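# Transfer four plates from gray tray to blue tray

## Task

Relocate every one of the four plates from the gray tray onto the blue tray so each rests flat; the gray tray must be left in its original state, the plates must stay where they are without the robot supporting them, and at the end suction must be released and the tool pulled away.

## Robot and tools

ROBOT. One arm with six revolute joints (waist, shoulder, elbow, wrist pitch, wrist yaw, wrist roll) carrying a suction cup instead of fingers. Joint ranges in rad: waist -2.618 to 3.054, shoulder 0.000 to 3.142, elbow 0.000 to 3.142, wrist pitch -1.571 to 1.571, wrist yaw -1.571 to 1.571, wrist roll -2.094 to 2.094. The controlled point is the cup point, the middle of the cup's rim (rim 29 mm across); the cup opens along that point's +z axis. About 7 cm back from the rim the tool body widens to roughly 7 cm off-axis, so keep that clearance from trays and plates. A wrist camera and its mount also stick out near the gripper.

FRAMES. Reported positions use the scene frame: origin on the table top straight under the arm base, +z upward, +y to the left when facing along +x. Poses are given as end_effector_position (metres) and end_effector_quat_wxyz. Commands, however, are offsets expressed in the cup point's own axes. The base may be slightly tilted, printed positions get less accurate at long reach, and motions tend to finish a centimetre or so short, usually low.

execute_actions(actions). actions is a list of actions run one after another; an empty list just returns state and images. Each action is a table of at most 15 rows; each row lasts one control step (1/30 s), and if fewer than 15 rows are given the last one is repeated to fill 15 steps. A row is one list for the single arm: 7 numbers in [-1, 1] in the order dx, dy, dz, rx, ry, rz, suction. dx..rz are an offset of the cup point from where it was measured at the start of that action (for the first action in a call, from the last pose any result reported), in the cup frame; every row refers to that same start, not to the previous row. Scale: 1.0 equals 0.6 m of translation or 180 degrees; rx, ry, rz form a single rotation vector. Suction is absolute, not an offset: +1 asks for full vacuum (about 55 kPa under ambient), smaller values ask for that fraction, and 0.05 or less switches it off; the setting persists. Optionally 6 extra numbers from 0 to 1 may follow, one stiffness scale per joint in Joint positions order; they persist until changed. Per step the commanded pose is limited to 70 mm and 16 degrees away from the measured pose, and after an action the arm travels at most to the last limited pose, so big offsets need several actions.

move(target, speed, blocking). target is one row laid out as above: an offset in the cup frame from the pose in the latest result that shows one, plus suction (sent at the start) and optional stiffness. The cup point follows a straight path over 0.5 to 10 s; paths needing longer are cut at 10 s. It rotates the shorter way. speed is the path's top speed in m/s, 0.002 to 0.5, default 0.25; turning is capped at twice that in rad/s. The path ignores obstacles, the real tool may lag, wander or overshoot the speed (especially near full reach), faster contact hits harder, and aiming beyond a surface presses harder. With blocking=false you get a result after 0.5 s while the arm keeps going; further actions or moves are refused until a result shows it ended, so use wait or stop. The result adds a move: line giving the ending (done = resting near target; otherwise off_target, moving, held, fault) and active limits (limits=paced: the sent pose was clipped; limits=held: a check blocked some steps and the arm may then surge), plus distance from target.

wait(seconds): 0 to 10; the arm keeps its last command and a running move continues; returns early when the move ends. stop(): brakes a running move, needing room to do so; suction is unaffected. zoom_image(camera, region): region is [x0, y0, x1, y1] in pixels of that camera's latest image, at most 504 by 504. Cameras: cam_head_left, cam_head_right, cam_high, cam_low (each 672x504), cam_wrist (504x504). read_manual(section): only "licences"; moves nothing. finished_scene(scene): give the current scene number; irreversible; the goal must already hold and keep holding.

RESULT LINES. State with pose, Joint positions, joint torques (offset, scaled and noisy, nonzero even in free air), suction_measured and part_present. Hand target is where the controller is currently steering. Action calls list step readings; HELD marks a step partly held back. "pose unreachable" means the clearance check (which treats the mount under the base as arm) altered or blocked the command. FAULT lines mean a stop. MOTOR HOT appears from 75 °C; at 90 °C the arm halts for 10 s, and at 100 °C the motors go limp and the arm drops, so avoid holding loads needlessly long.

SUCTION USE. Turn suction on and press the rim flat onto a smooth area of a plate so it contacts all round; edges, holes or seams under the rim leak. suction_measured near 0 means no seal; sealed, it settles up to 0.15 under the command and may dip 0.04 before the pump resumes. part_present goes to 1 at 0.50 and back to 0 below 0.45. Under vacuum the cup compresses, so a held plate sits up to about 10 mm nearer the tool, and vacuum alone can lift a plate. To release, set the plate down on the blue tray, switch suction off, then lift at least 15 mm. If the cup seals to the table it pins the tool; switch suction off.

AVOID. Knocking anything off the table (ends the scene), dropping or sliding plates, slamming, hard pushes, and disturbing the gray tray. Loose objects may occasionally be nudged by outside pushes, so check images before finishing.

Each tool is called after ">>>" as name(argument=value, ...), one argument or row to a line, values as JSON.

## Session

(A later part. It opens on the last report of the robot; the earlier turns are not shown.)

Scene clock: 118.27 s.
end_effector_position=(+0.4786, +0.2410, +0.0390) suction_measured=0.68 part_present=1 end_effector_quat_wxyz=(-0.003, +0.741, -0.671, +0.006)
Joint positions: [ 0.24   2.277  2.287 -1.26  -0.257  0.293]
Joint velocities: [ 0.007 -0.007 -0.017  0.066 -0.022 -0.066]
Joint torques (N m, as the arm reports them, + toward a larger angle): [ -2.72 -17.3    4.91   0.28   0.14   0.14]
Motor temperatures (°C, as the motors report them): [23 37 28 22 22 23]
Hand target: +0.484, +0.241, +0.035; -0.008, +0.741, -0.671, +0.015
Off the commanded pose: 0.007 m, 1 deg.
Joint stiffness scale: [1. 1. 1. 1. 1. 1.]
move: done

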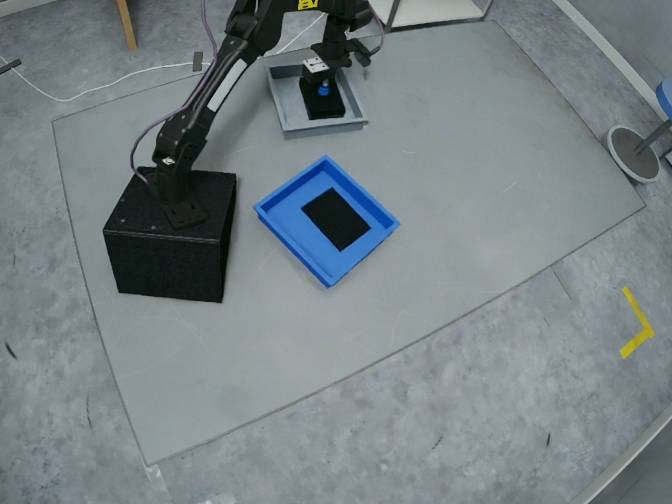

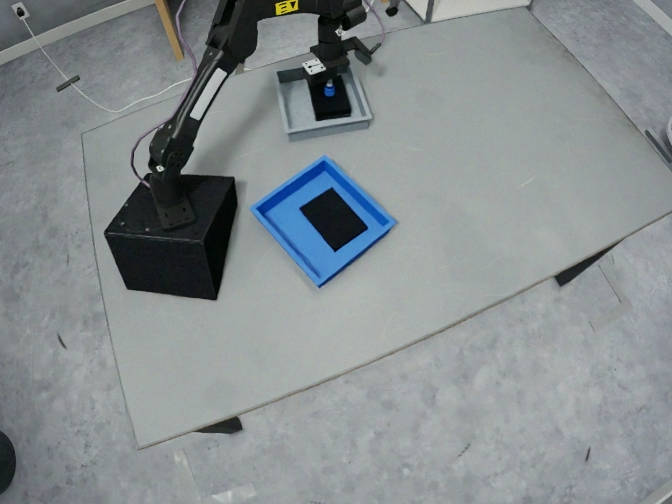

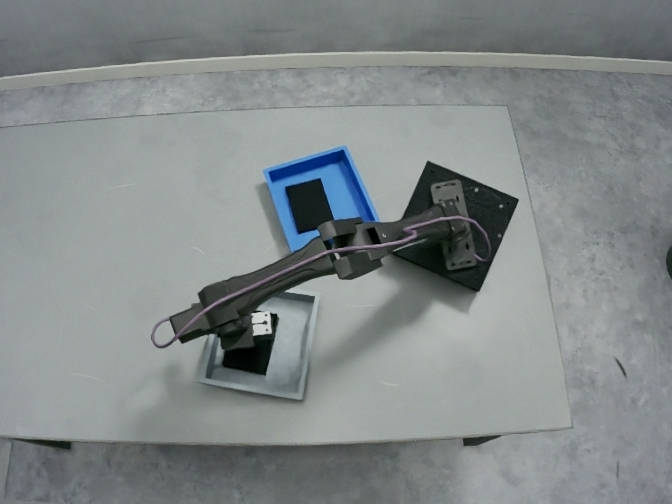

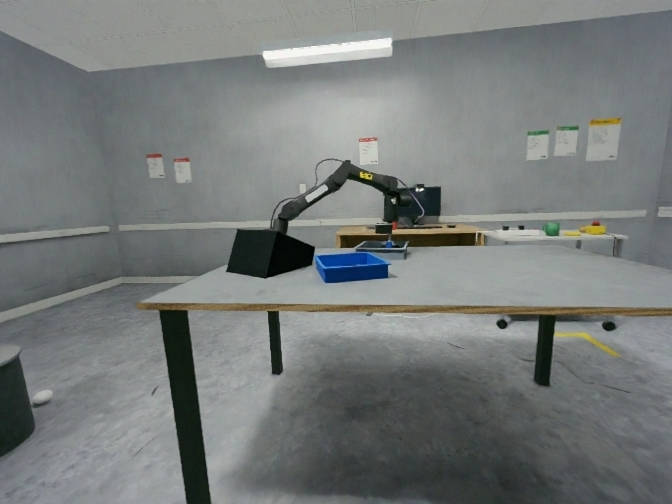

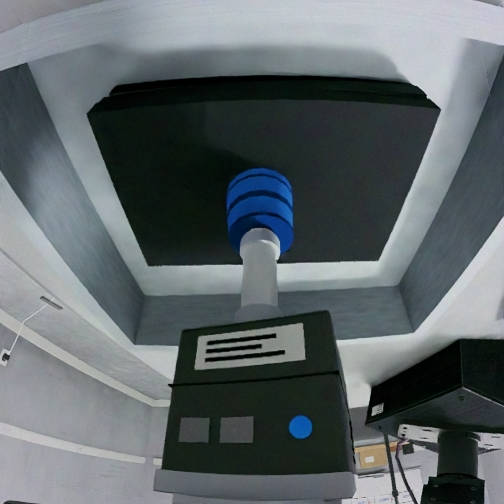

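>>> move(
  target=[0,0.035,-0.125,0.012,0,0,1],
  speed=0.15,
)

>>> move(
  target=[0.60,0.22,-0.01,0.012,0,-0.155,1],
  speed=0.3,
)

>>> move(
  target=[0.01,-0.01,0.09,0.018,0.005,0,1],
  speed=0.12,
)

Scene clock: 130.47 s.
end_effector_position=(+0.4551, +0.2511, +0.1065) suction_measured=1.00 part_present=1 end_effector_quat_wxyz=(-0.017, +0.746, -0.665, +0.013)
Joint positions: [ 0.24   2.102  2.243 -1.358 -0.257  0.286]
Joint velocities: [-0.017 -0.007  0.007  0.081 -0.022  0.007]
Joint torques (N m, as the arm reports them, + toward a larger angle): [ -4.29 -17.66   5.9   -0.13   0.02  -0.05]
Motor temperatures (°C, as the motors report them): [23 40 27 22 22 23]
Hand target: +0.458, +0.240, +0.114; -0.016, +0.741, -0.671, +0.019
Off the commanded pose: 0.014 m, 1 deg.
Joint stiffness scale: [1. 1. 1. 1. 1. 1.]
move: off_target

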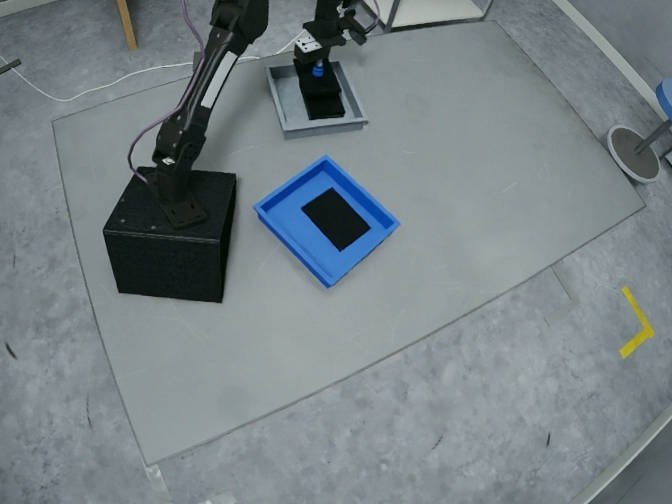

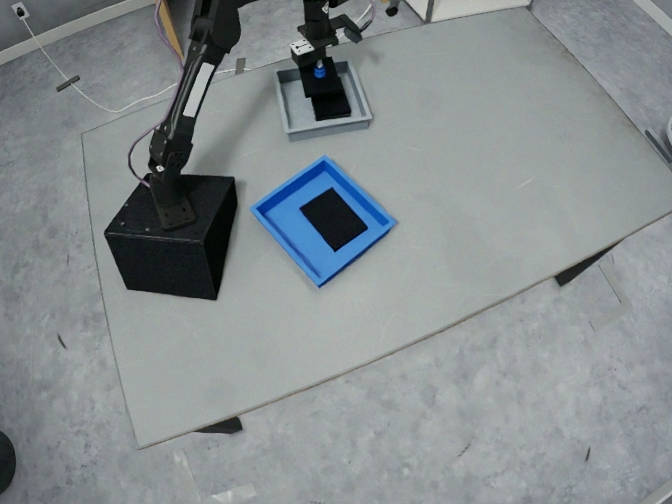

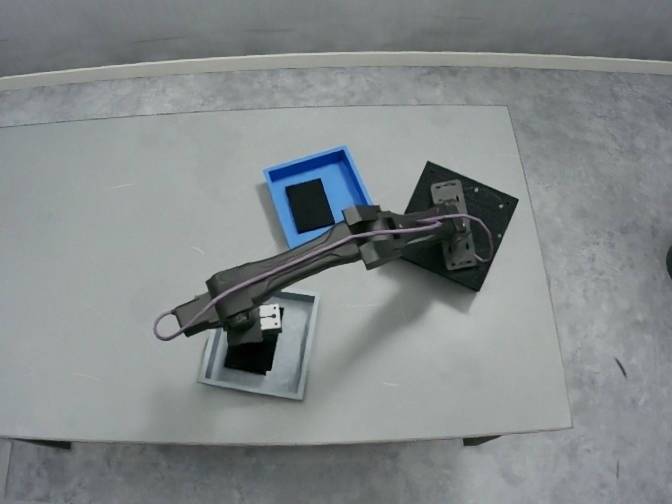

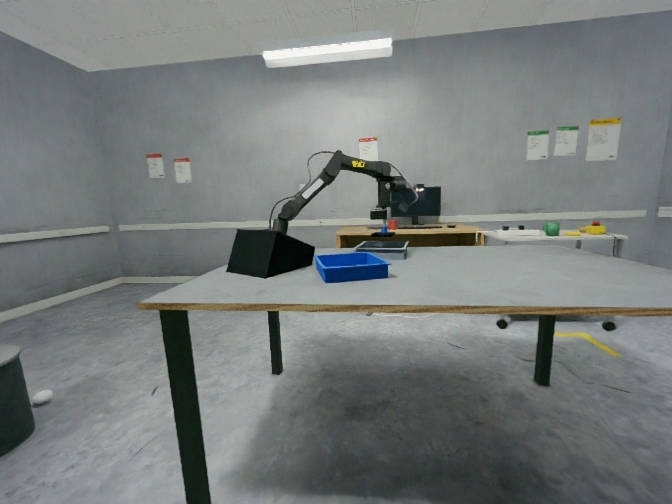

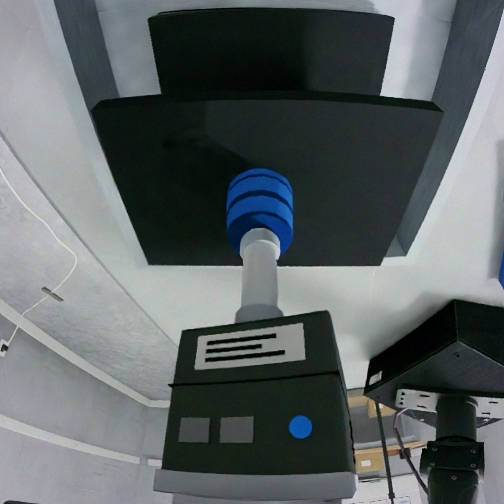

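Scene clock: 132.50 s.
end_effector_position=(+0.3559, -0.1287, +0.1043) suction_measured=1.00 part_present=1 end_effector_quat_wxyz=(-0.006, +0.882, -0.470, +0.025)
Joint positions: [-0.711  1.967  1.45  -1.047 -0.421 -1.182]
Joint velocities: [ 0.012 -0.007  0.017  0.037  0.007 -0.007]
Joint torques (N m, as the arm reports them, + toward a larger angle): [ -3.93 -11.79   7.89  -0.02  -0.14  -0.09]
Motor temperatures (°C, as the motors report them): [23 39 27 22 22 23]
Hand target: +0.366, -0.128, +0.114; -0.014, +0.885, -0.463, +0.038
Off the commanded pose: 0.012 m, 3 deg.
Joint stiffness scale: [1. 1. 1. 1. 1. 1.]
move: off_target

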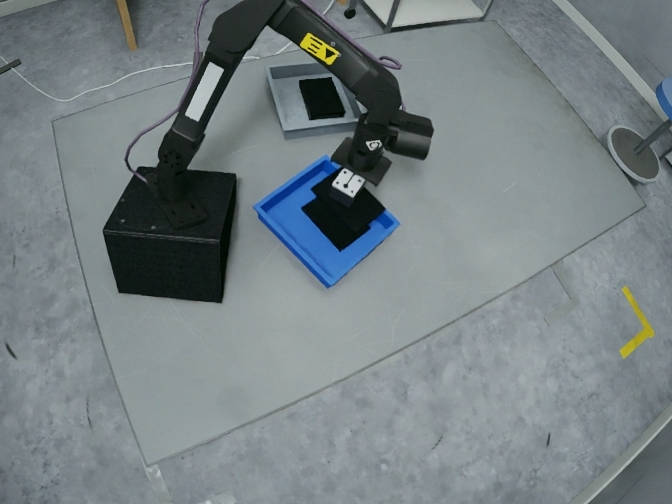

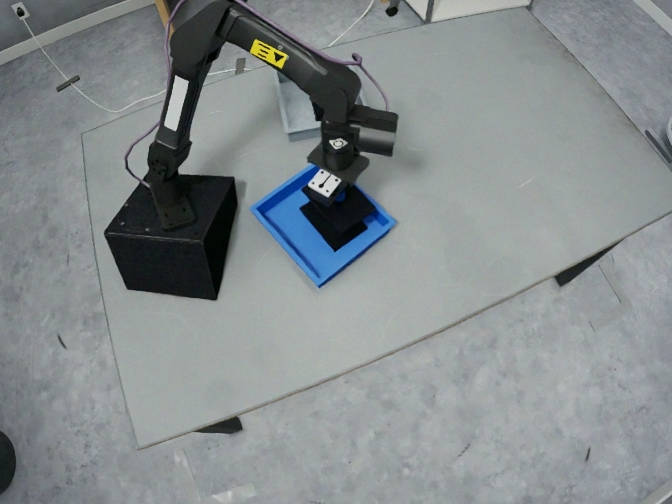

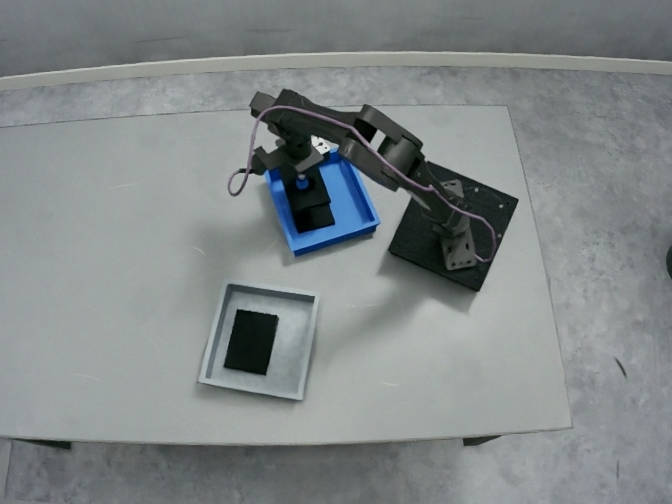

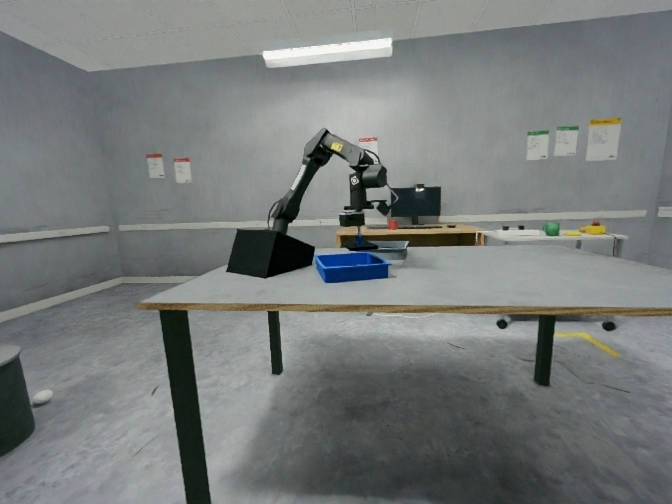

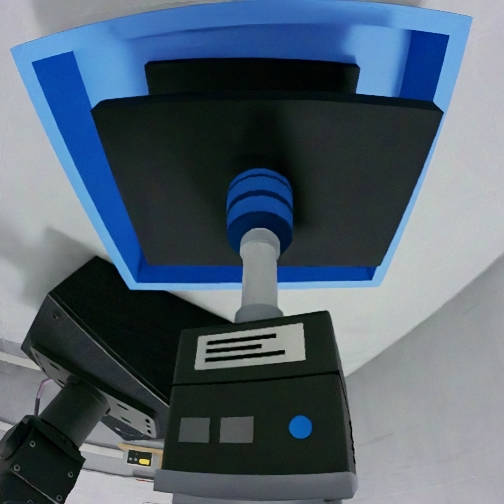

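Scene clock: 133.63 s.
end_effector_position=(+0.3623, -0.1327, +0.0496) suction_measured=1.00 part_present=1 end_effector_quat_wxyz=(-0.019, +0.883, -0.468, +0.037)
Joint positions: [-0.668  2.033  1.318 -0.805 -0.447 -1.128]
Joint velocities: [-0.012  0.007  0.012  0.037 -0.022 -0.051]
Joint torques (N m, as the arm reports them, + toward a larger angle): [ -3.74 -12.26   4.61   0.28  -0.11   0.13]
Motor temperatures (°C, as the motors report them): [23 39 27 22 22 23]
Hand target: +0.366, -0.130, +0.051; -0.028, +0.882, -0.469, +0.044
Off the commanded pose: 0.005 m, 1 deg.
Joint stiffness scale: [1. 1. 1. 1. 1. 1.]
move: done

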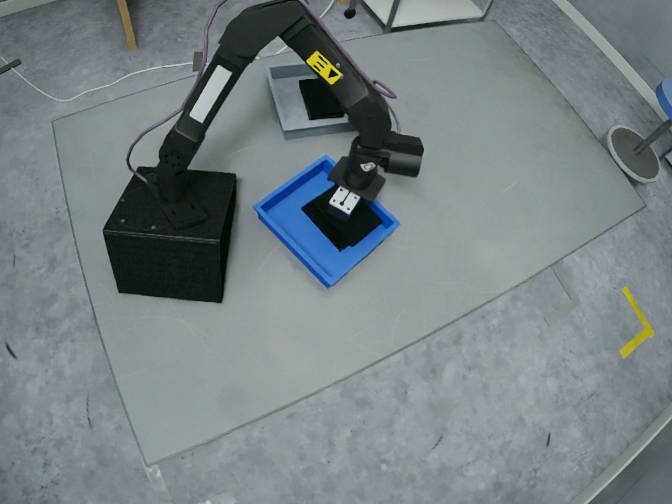

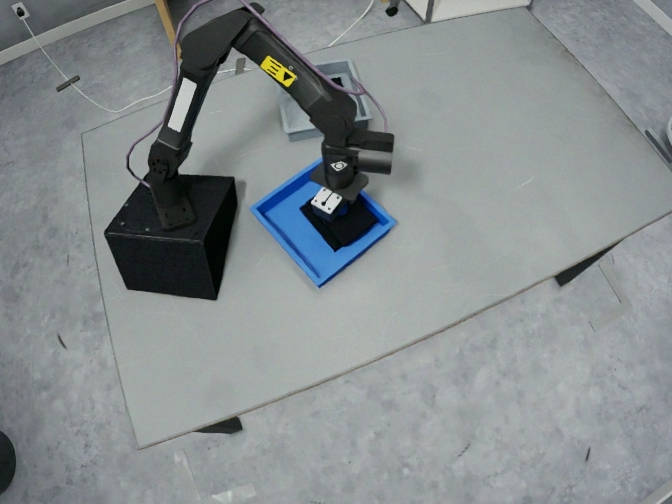

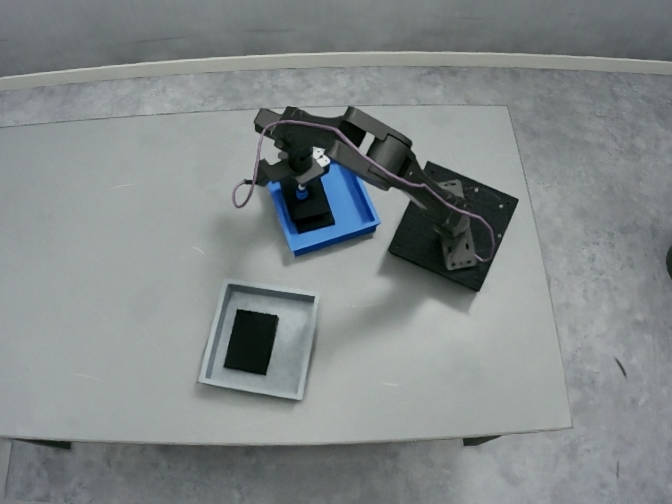

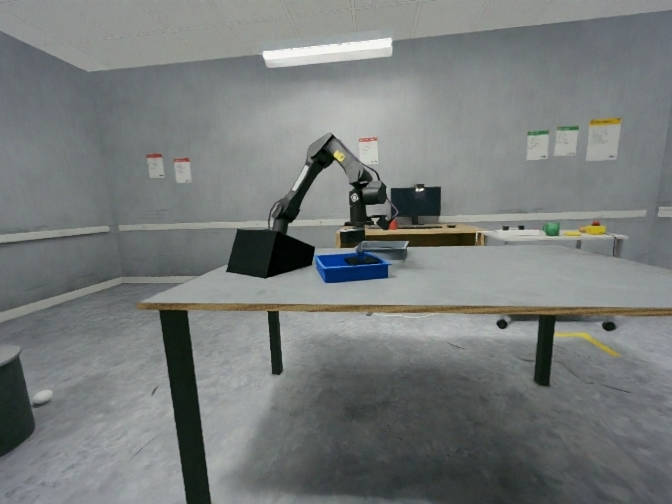

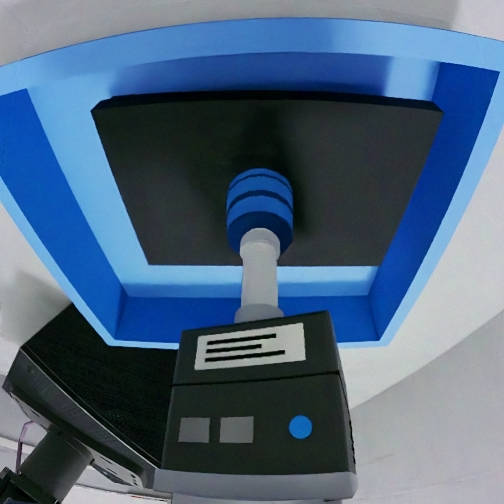

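>>> move(
  target=[-0.03,0.012,0.02,-0.017,-0.011,0,1],
  speed=0.06,
)

Scene clock: 145.60 s.
end_effector_position=(+0.3545, -0.1220, +0.0391) suction_measured=1.00 part_present=1 end_effector_quat_wxyz=(-0.007, +0.887, -0.460, +0.018)
Joint positions: [-0.629  2.033  1.298 -0.806 -0.421 -1.12 ]
Joint velocities: [ 0.012  0.002 -0.012 -0.007  0.066 -0.037]
Joint torques (N m, as the arm reports them, + toward a larger angle): [ -3.74 -11.34   4.35   0.     0.1    0.18]
Motor temperatures (°C, as the motors report them): [24 38 27 22 22 23]
Hand target: +0.347, -0.122, +0.036; -0.004, +0.883, -0.469, +0.009
Off the commanded pose: 0.008 m, 2 deg.
Joint stiffness scale: [1. 1. 1. 1. 1. 1.]
move: done

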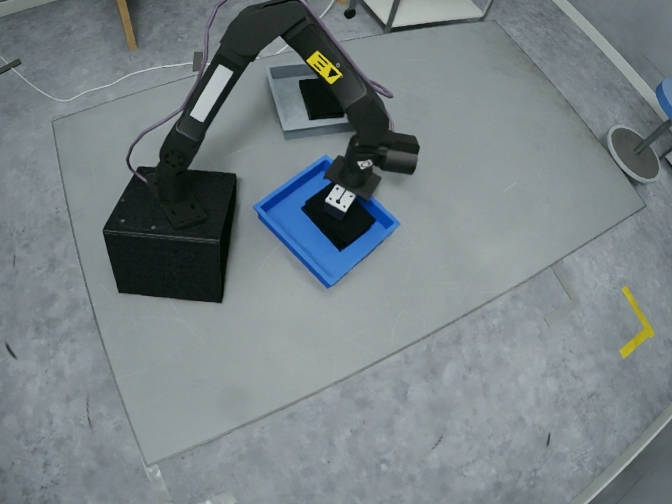

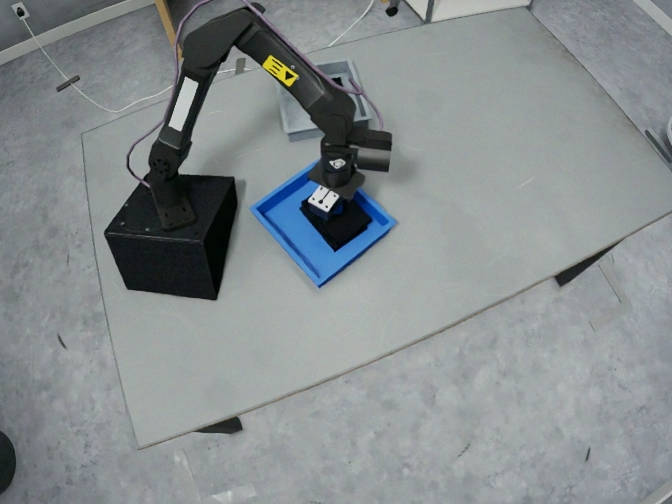

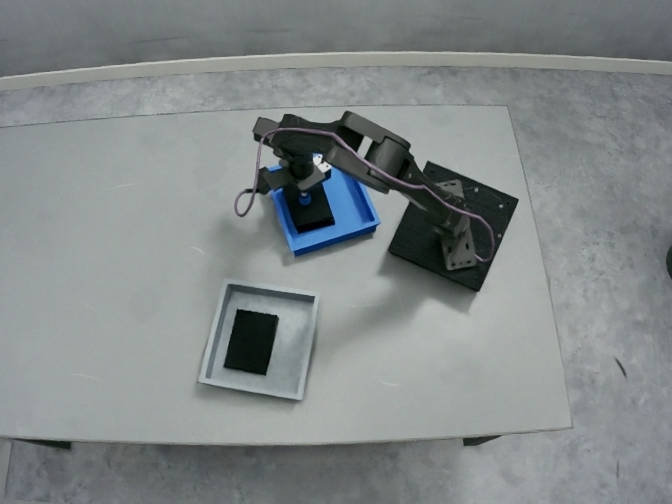

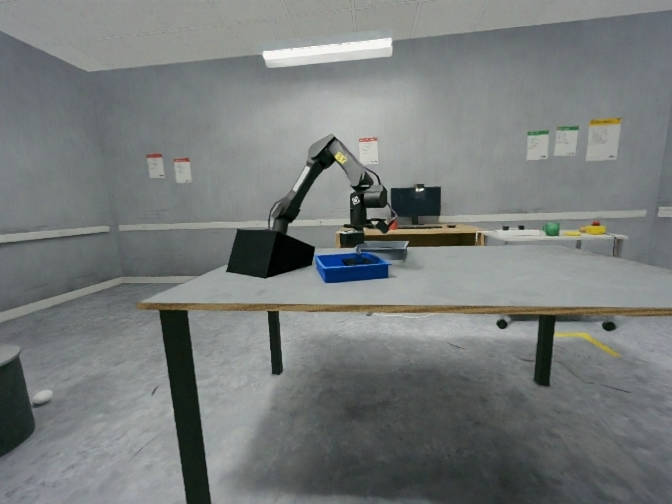

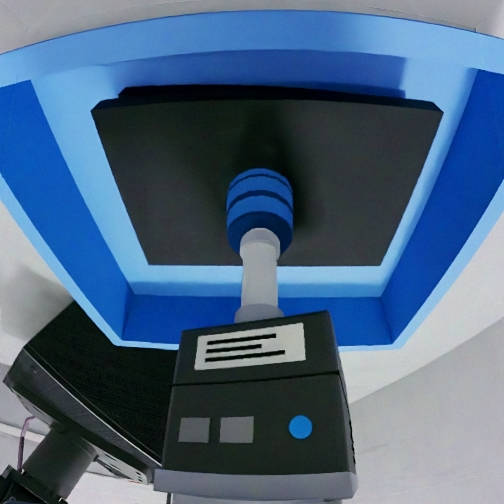

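>>> move(
  target=[-0.01,0.015,0.045,-0.01,-0.007,0.01,1],
  speed=0.03,
)

Scene clock: 156.97 s.
end_effector_position=(+0.3502, -0.1201, +0.0225) suction_measured=0.98 part_present=1 end_effector_quat_wxyz=(-0.004, +0.882, -0.470, +0.006)
Joint positions: [-0.608  2.067  1.284 -0.776 -0.414 -1.086]
Joint velocities: [-0.012  0.002  0.012 -0.007 -0.037 -0.037]
Joint torques (N m, as the arm reports them, + toward a larger angle): [ -3.24 -10.13   3.21   0.3    0.16   0.1 ]
Motor temperatures (°C, as the motors report them): [24 37 27 22 22 23]
Hand target: +0.344, -0.122, +0.012; +0.001, +0.880, -0.475, +0.001
Off the commanded pose: 0.012 m, 1 deg.
Joint stiffness scale: [1. 1. 1. 1. 1. 1.]
move: off_target

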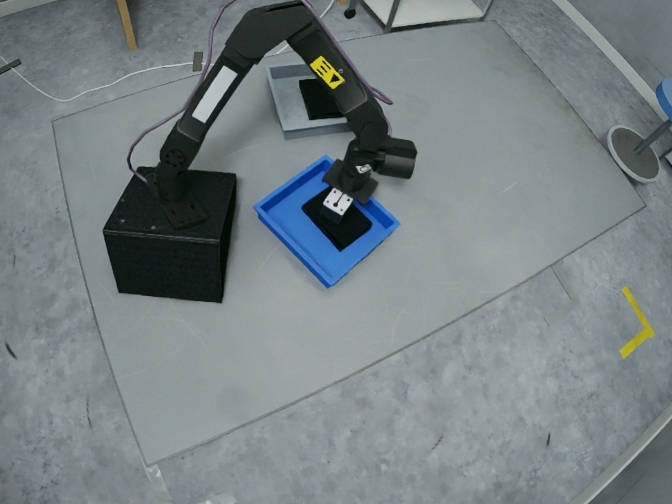

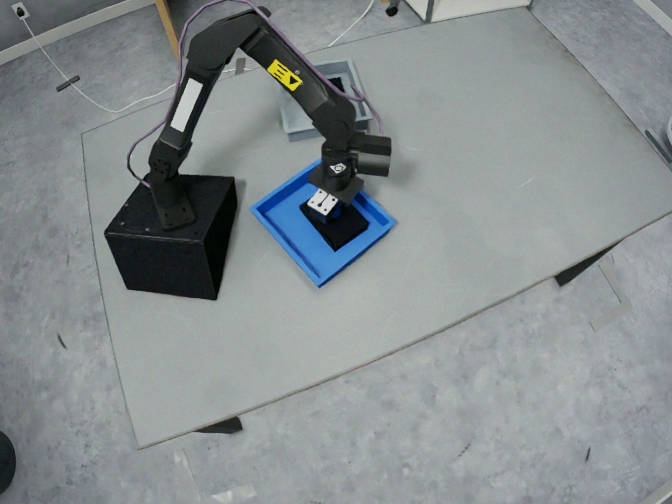

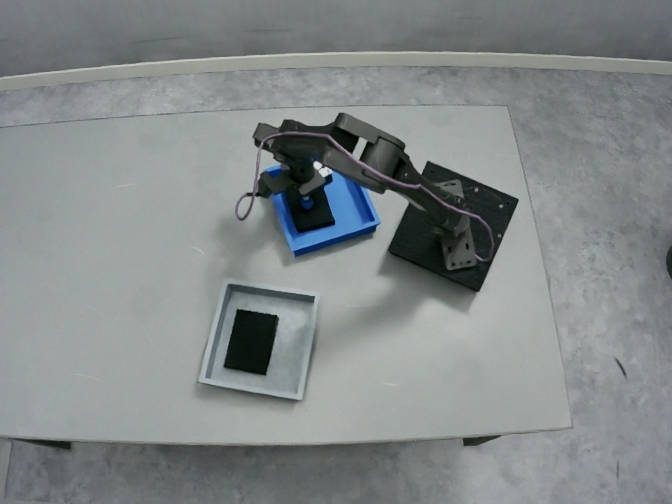

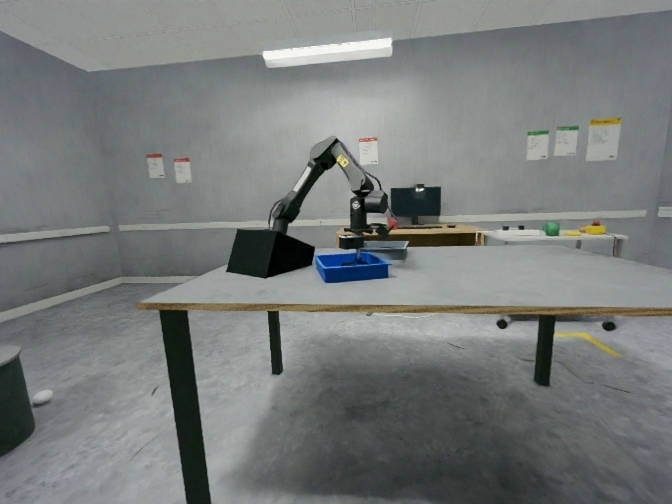

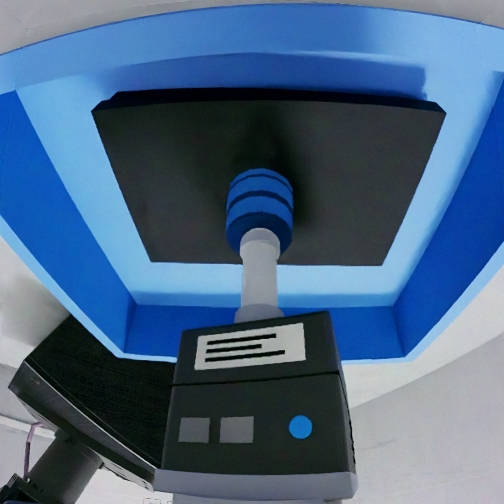

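>>> execute_actions(
  actions=[
    [[0,0,0,0,0,0,0]],
  ],
)

>>> move(
  target=[0,0,-0.135,0.004,0.004,0,0],
)

>>> move(
  target=[-0.36,-0.507,0.02,0,0.012,0.155,0],
  speed=0.35,
)

Scene clock: 166.30 s.
end_effector_position=(+0.3500, -0.1197, +0.0240) suction_measured=0.00 part_present=0 end_effector_quat_wxyz=(-0.004, +0.882, -0.470, +0.006)
Joint positions: [-0.608  2.062  1.284 -0.781 -0.412 -1.086]
Joint velocities: [-0.002 -0.007 -0.002 -0.051  0.007  0.007]
Joint torques (N m, as the arm reports them, + toward a larger angle): [ -3.81 -11.35   4.87   0.06   0.06   0.02]
Motor temperatures (°C, as the motors report them): [24 36 27 22 22 23]
Hand target: +0.350, -0.120, +0.023; -0.004, +0.882, -0.470, +0.006
Off the commanded pose: 0.002 m, 0 deg.
Joint stiffness scale: [1. 1. 1. 1. 1. 1.]
Step readings (end_effector_position):
0: (+0.3502, -0.1201, +0.0225)
1: (+0.3501, -0.1201, +0.0225)
2: (+0.3501, -0.1198, +0.0233)
4: (+0.3501, -0.1198, +0.0240)
8: (+0.3500, -0.1197, +0.0240)
15: end_effector_position above

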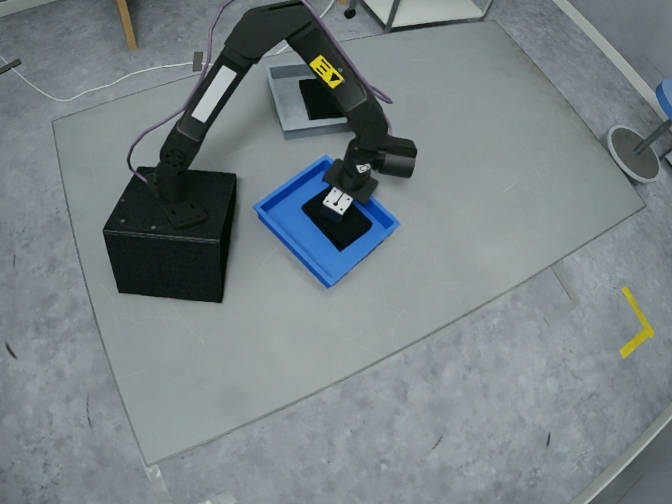

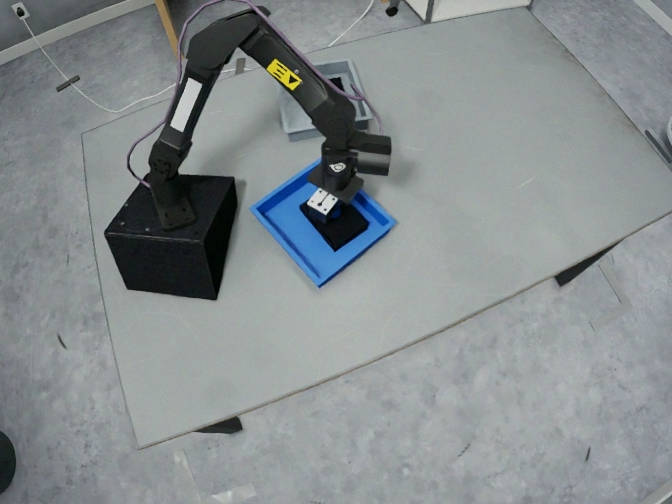

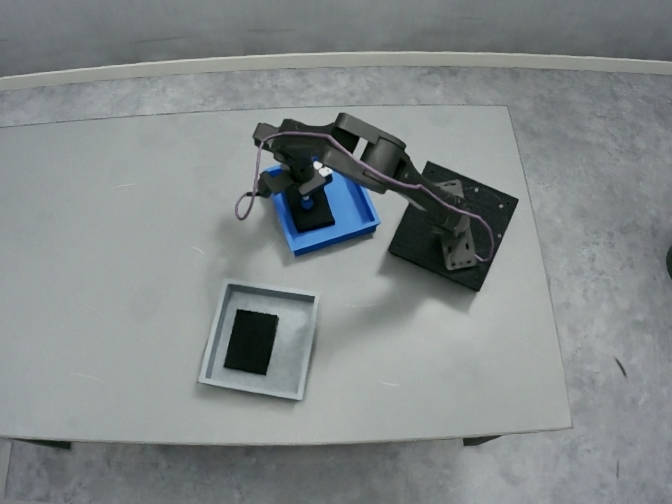

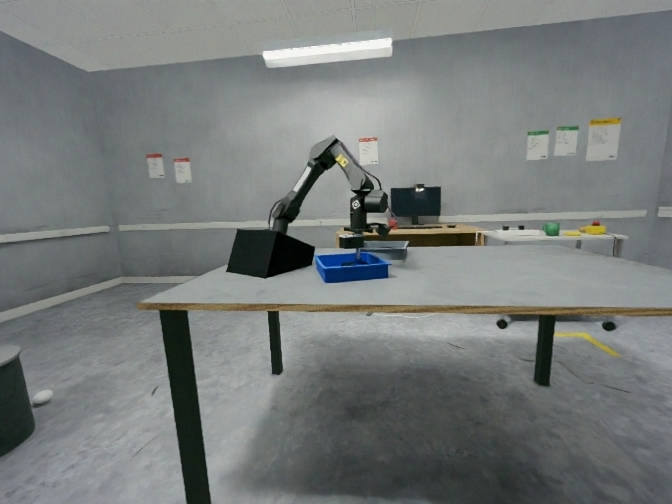

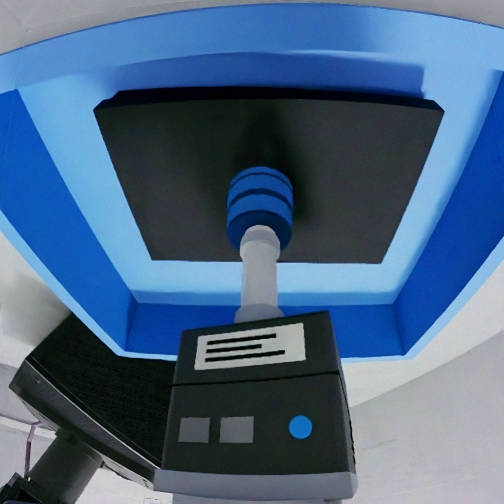

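Scene clock: 167.40 s.
end_effector_position=(+0.3460, -0.1173, +0.0971) suction_measured=0.00 part_present=0 end_effector_quat_wxyz=(-0.002, +0.882, -0.470, +0.008)
Joint positions: [-0.686  1.952  1.414 -1.052 -0.408 -1.169]
Joint velocities: [-0.007 -0.012  0.002 -0.051  0.007  0.007]
Joint torques (N m, as the arm reports them, + toward a larger angle): [ -4.53 -11.63   7.18  -0.11   0.    -0.11]
Motor temperatures (°C, as the motors report them): [24 36 27 22 22 23]
Hand target: +0.350, -0.120, +0.105; -0.004, +0.882, -0.470, +0.015
Off the commanded pose: 0.009 m, 1 deg.
Joint stiffness scale: [1. 1. 1. 1. 1. 1.]
move: done

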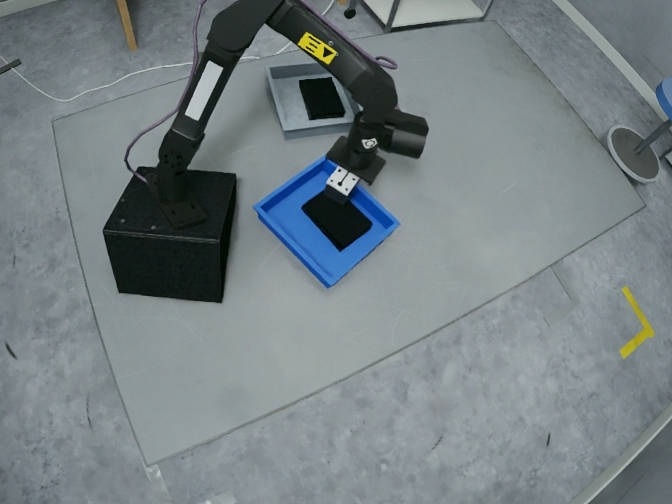

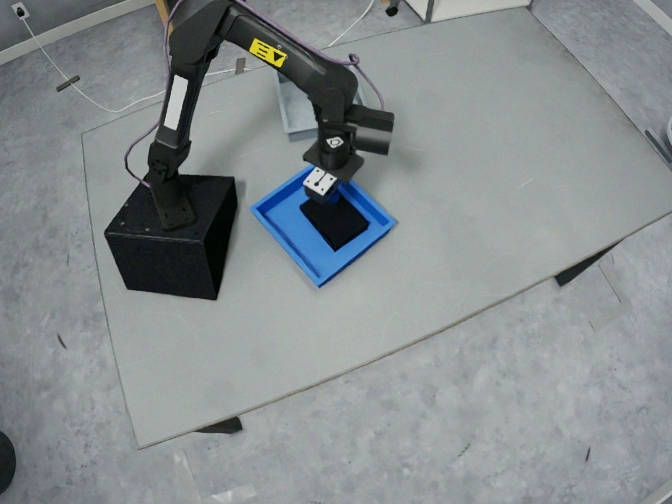

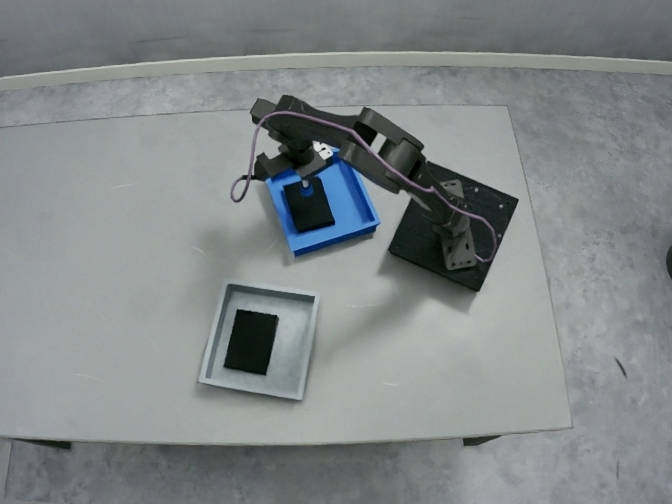

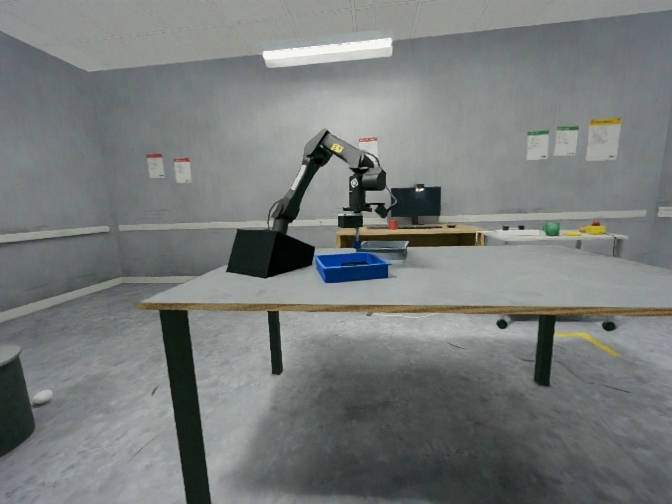

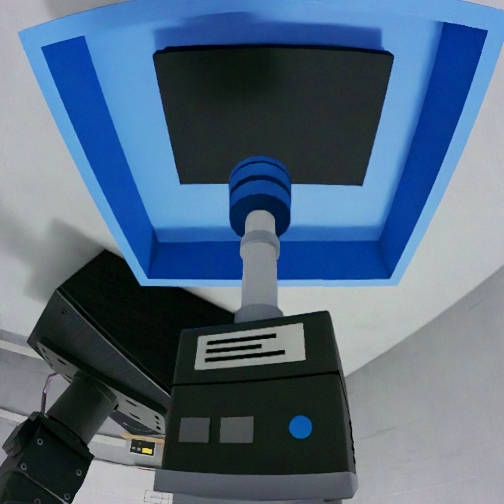

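Scene clock: 169.53 s.
end_effector_position=(+0.4706, +0.2453, +0.0806) suction_measured=0.00 part_present=0 end_effector_quat_wxyz=(-0.004, +0.748, -0.664, +0.000)
Joint positions: [ 0.224  2.247  2.395 -1.406 -0.273  0.258]
Joint velocities: [-0.012  0.007 -0.002 -0.022 -0.007 -0.022]
Joint torques (N m, as the arm reports them, + toward a larger angle): [ -3.96 -16.71   8.2   -0.16   0.13   0.12]
Motor temperatures (°C, as the motors report them): [24 36 27 22 22 23]
Hand target: +0.478, +0.238, +0.087; -0.006, +0.741, -0.671, +0.012
Off the commanded pose: 0.017 m, 3 deg.
Joint stiffness scale: [1. 1. 1. 1. 1. 1.]
move: off_target

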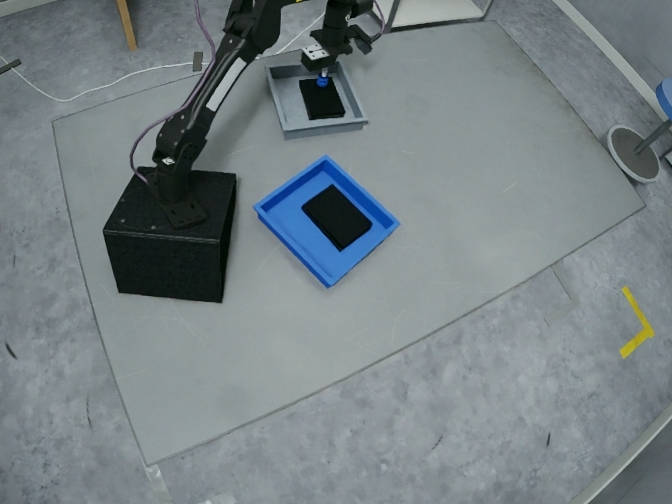

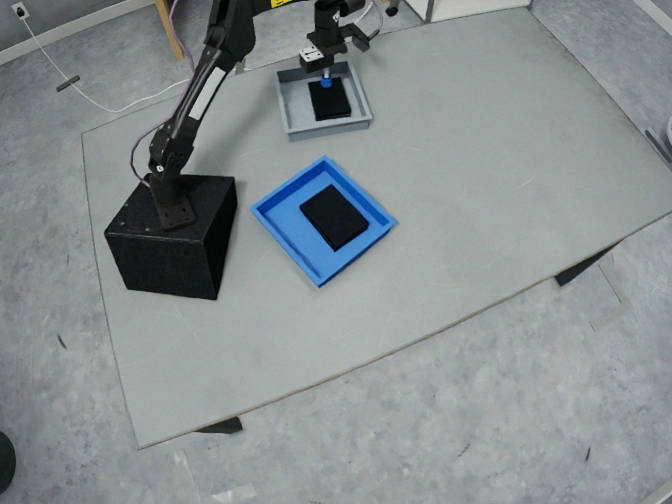

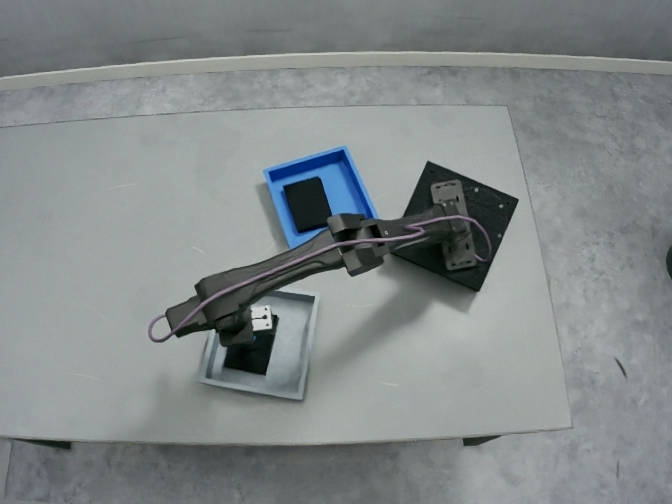

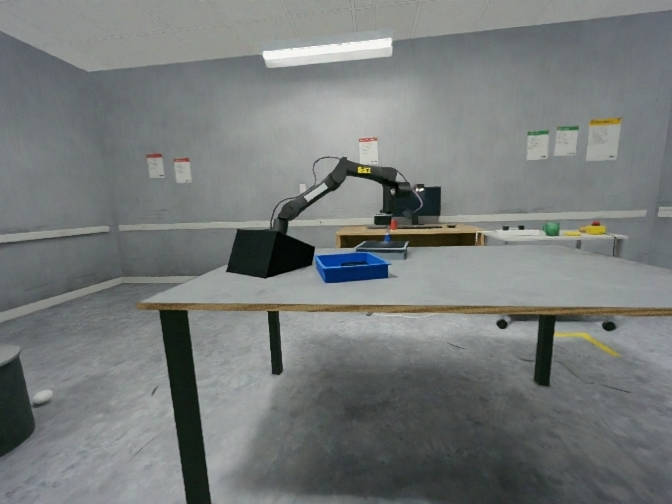

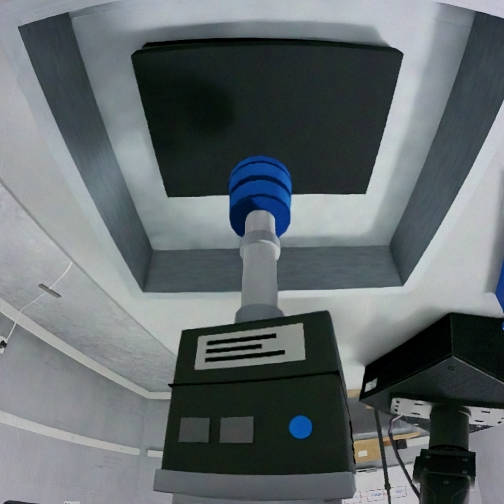

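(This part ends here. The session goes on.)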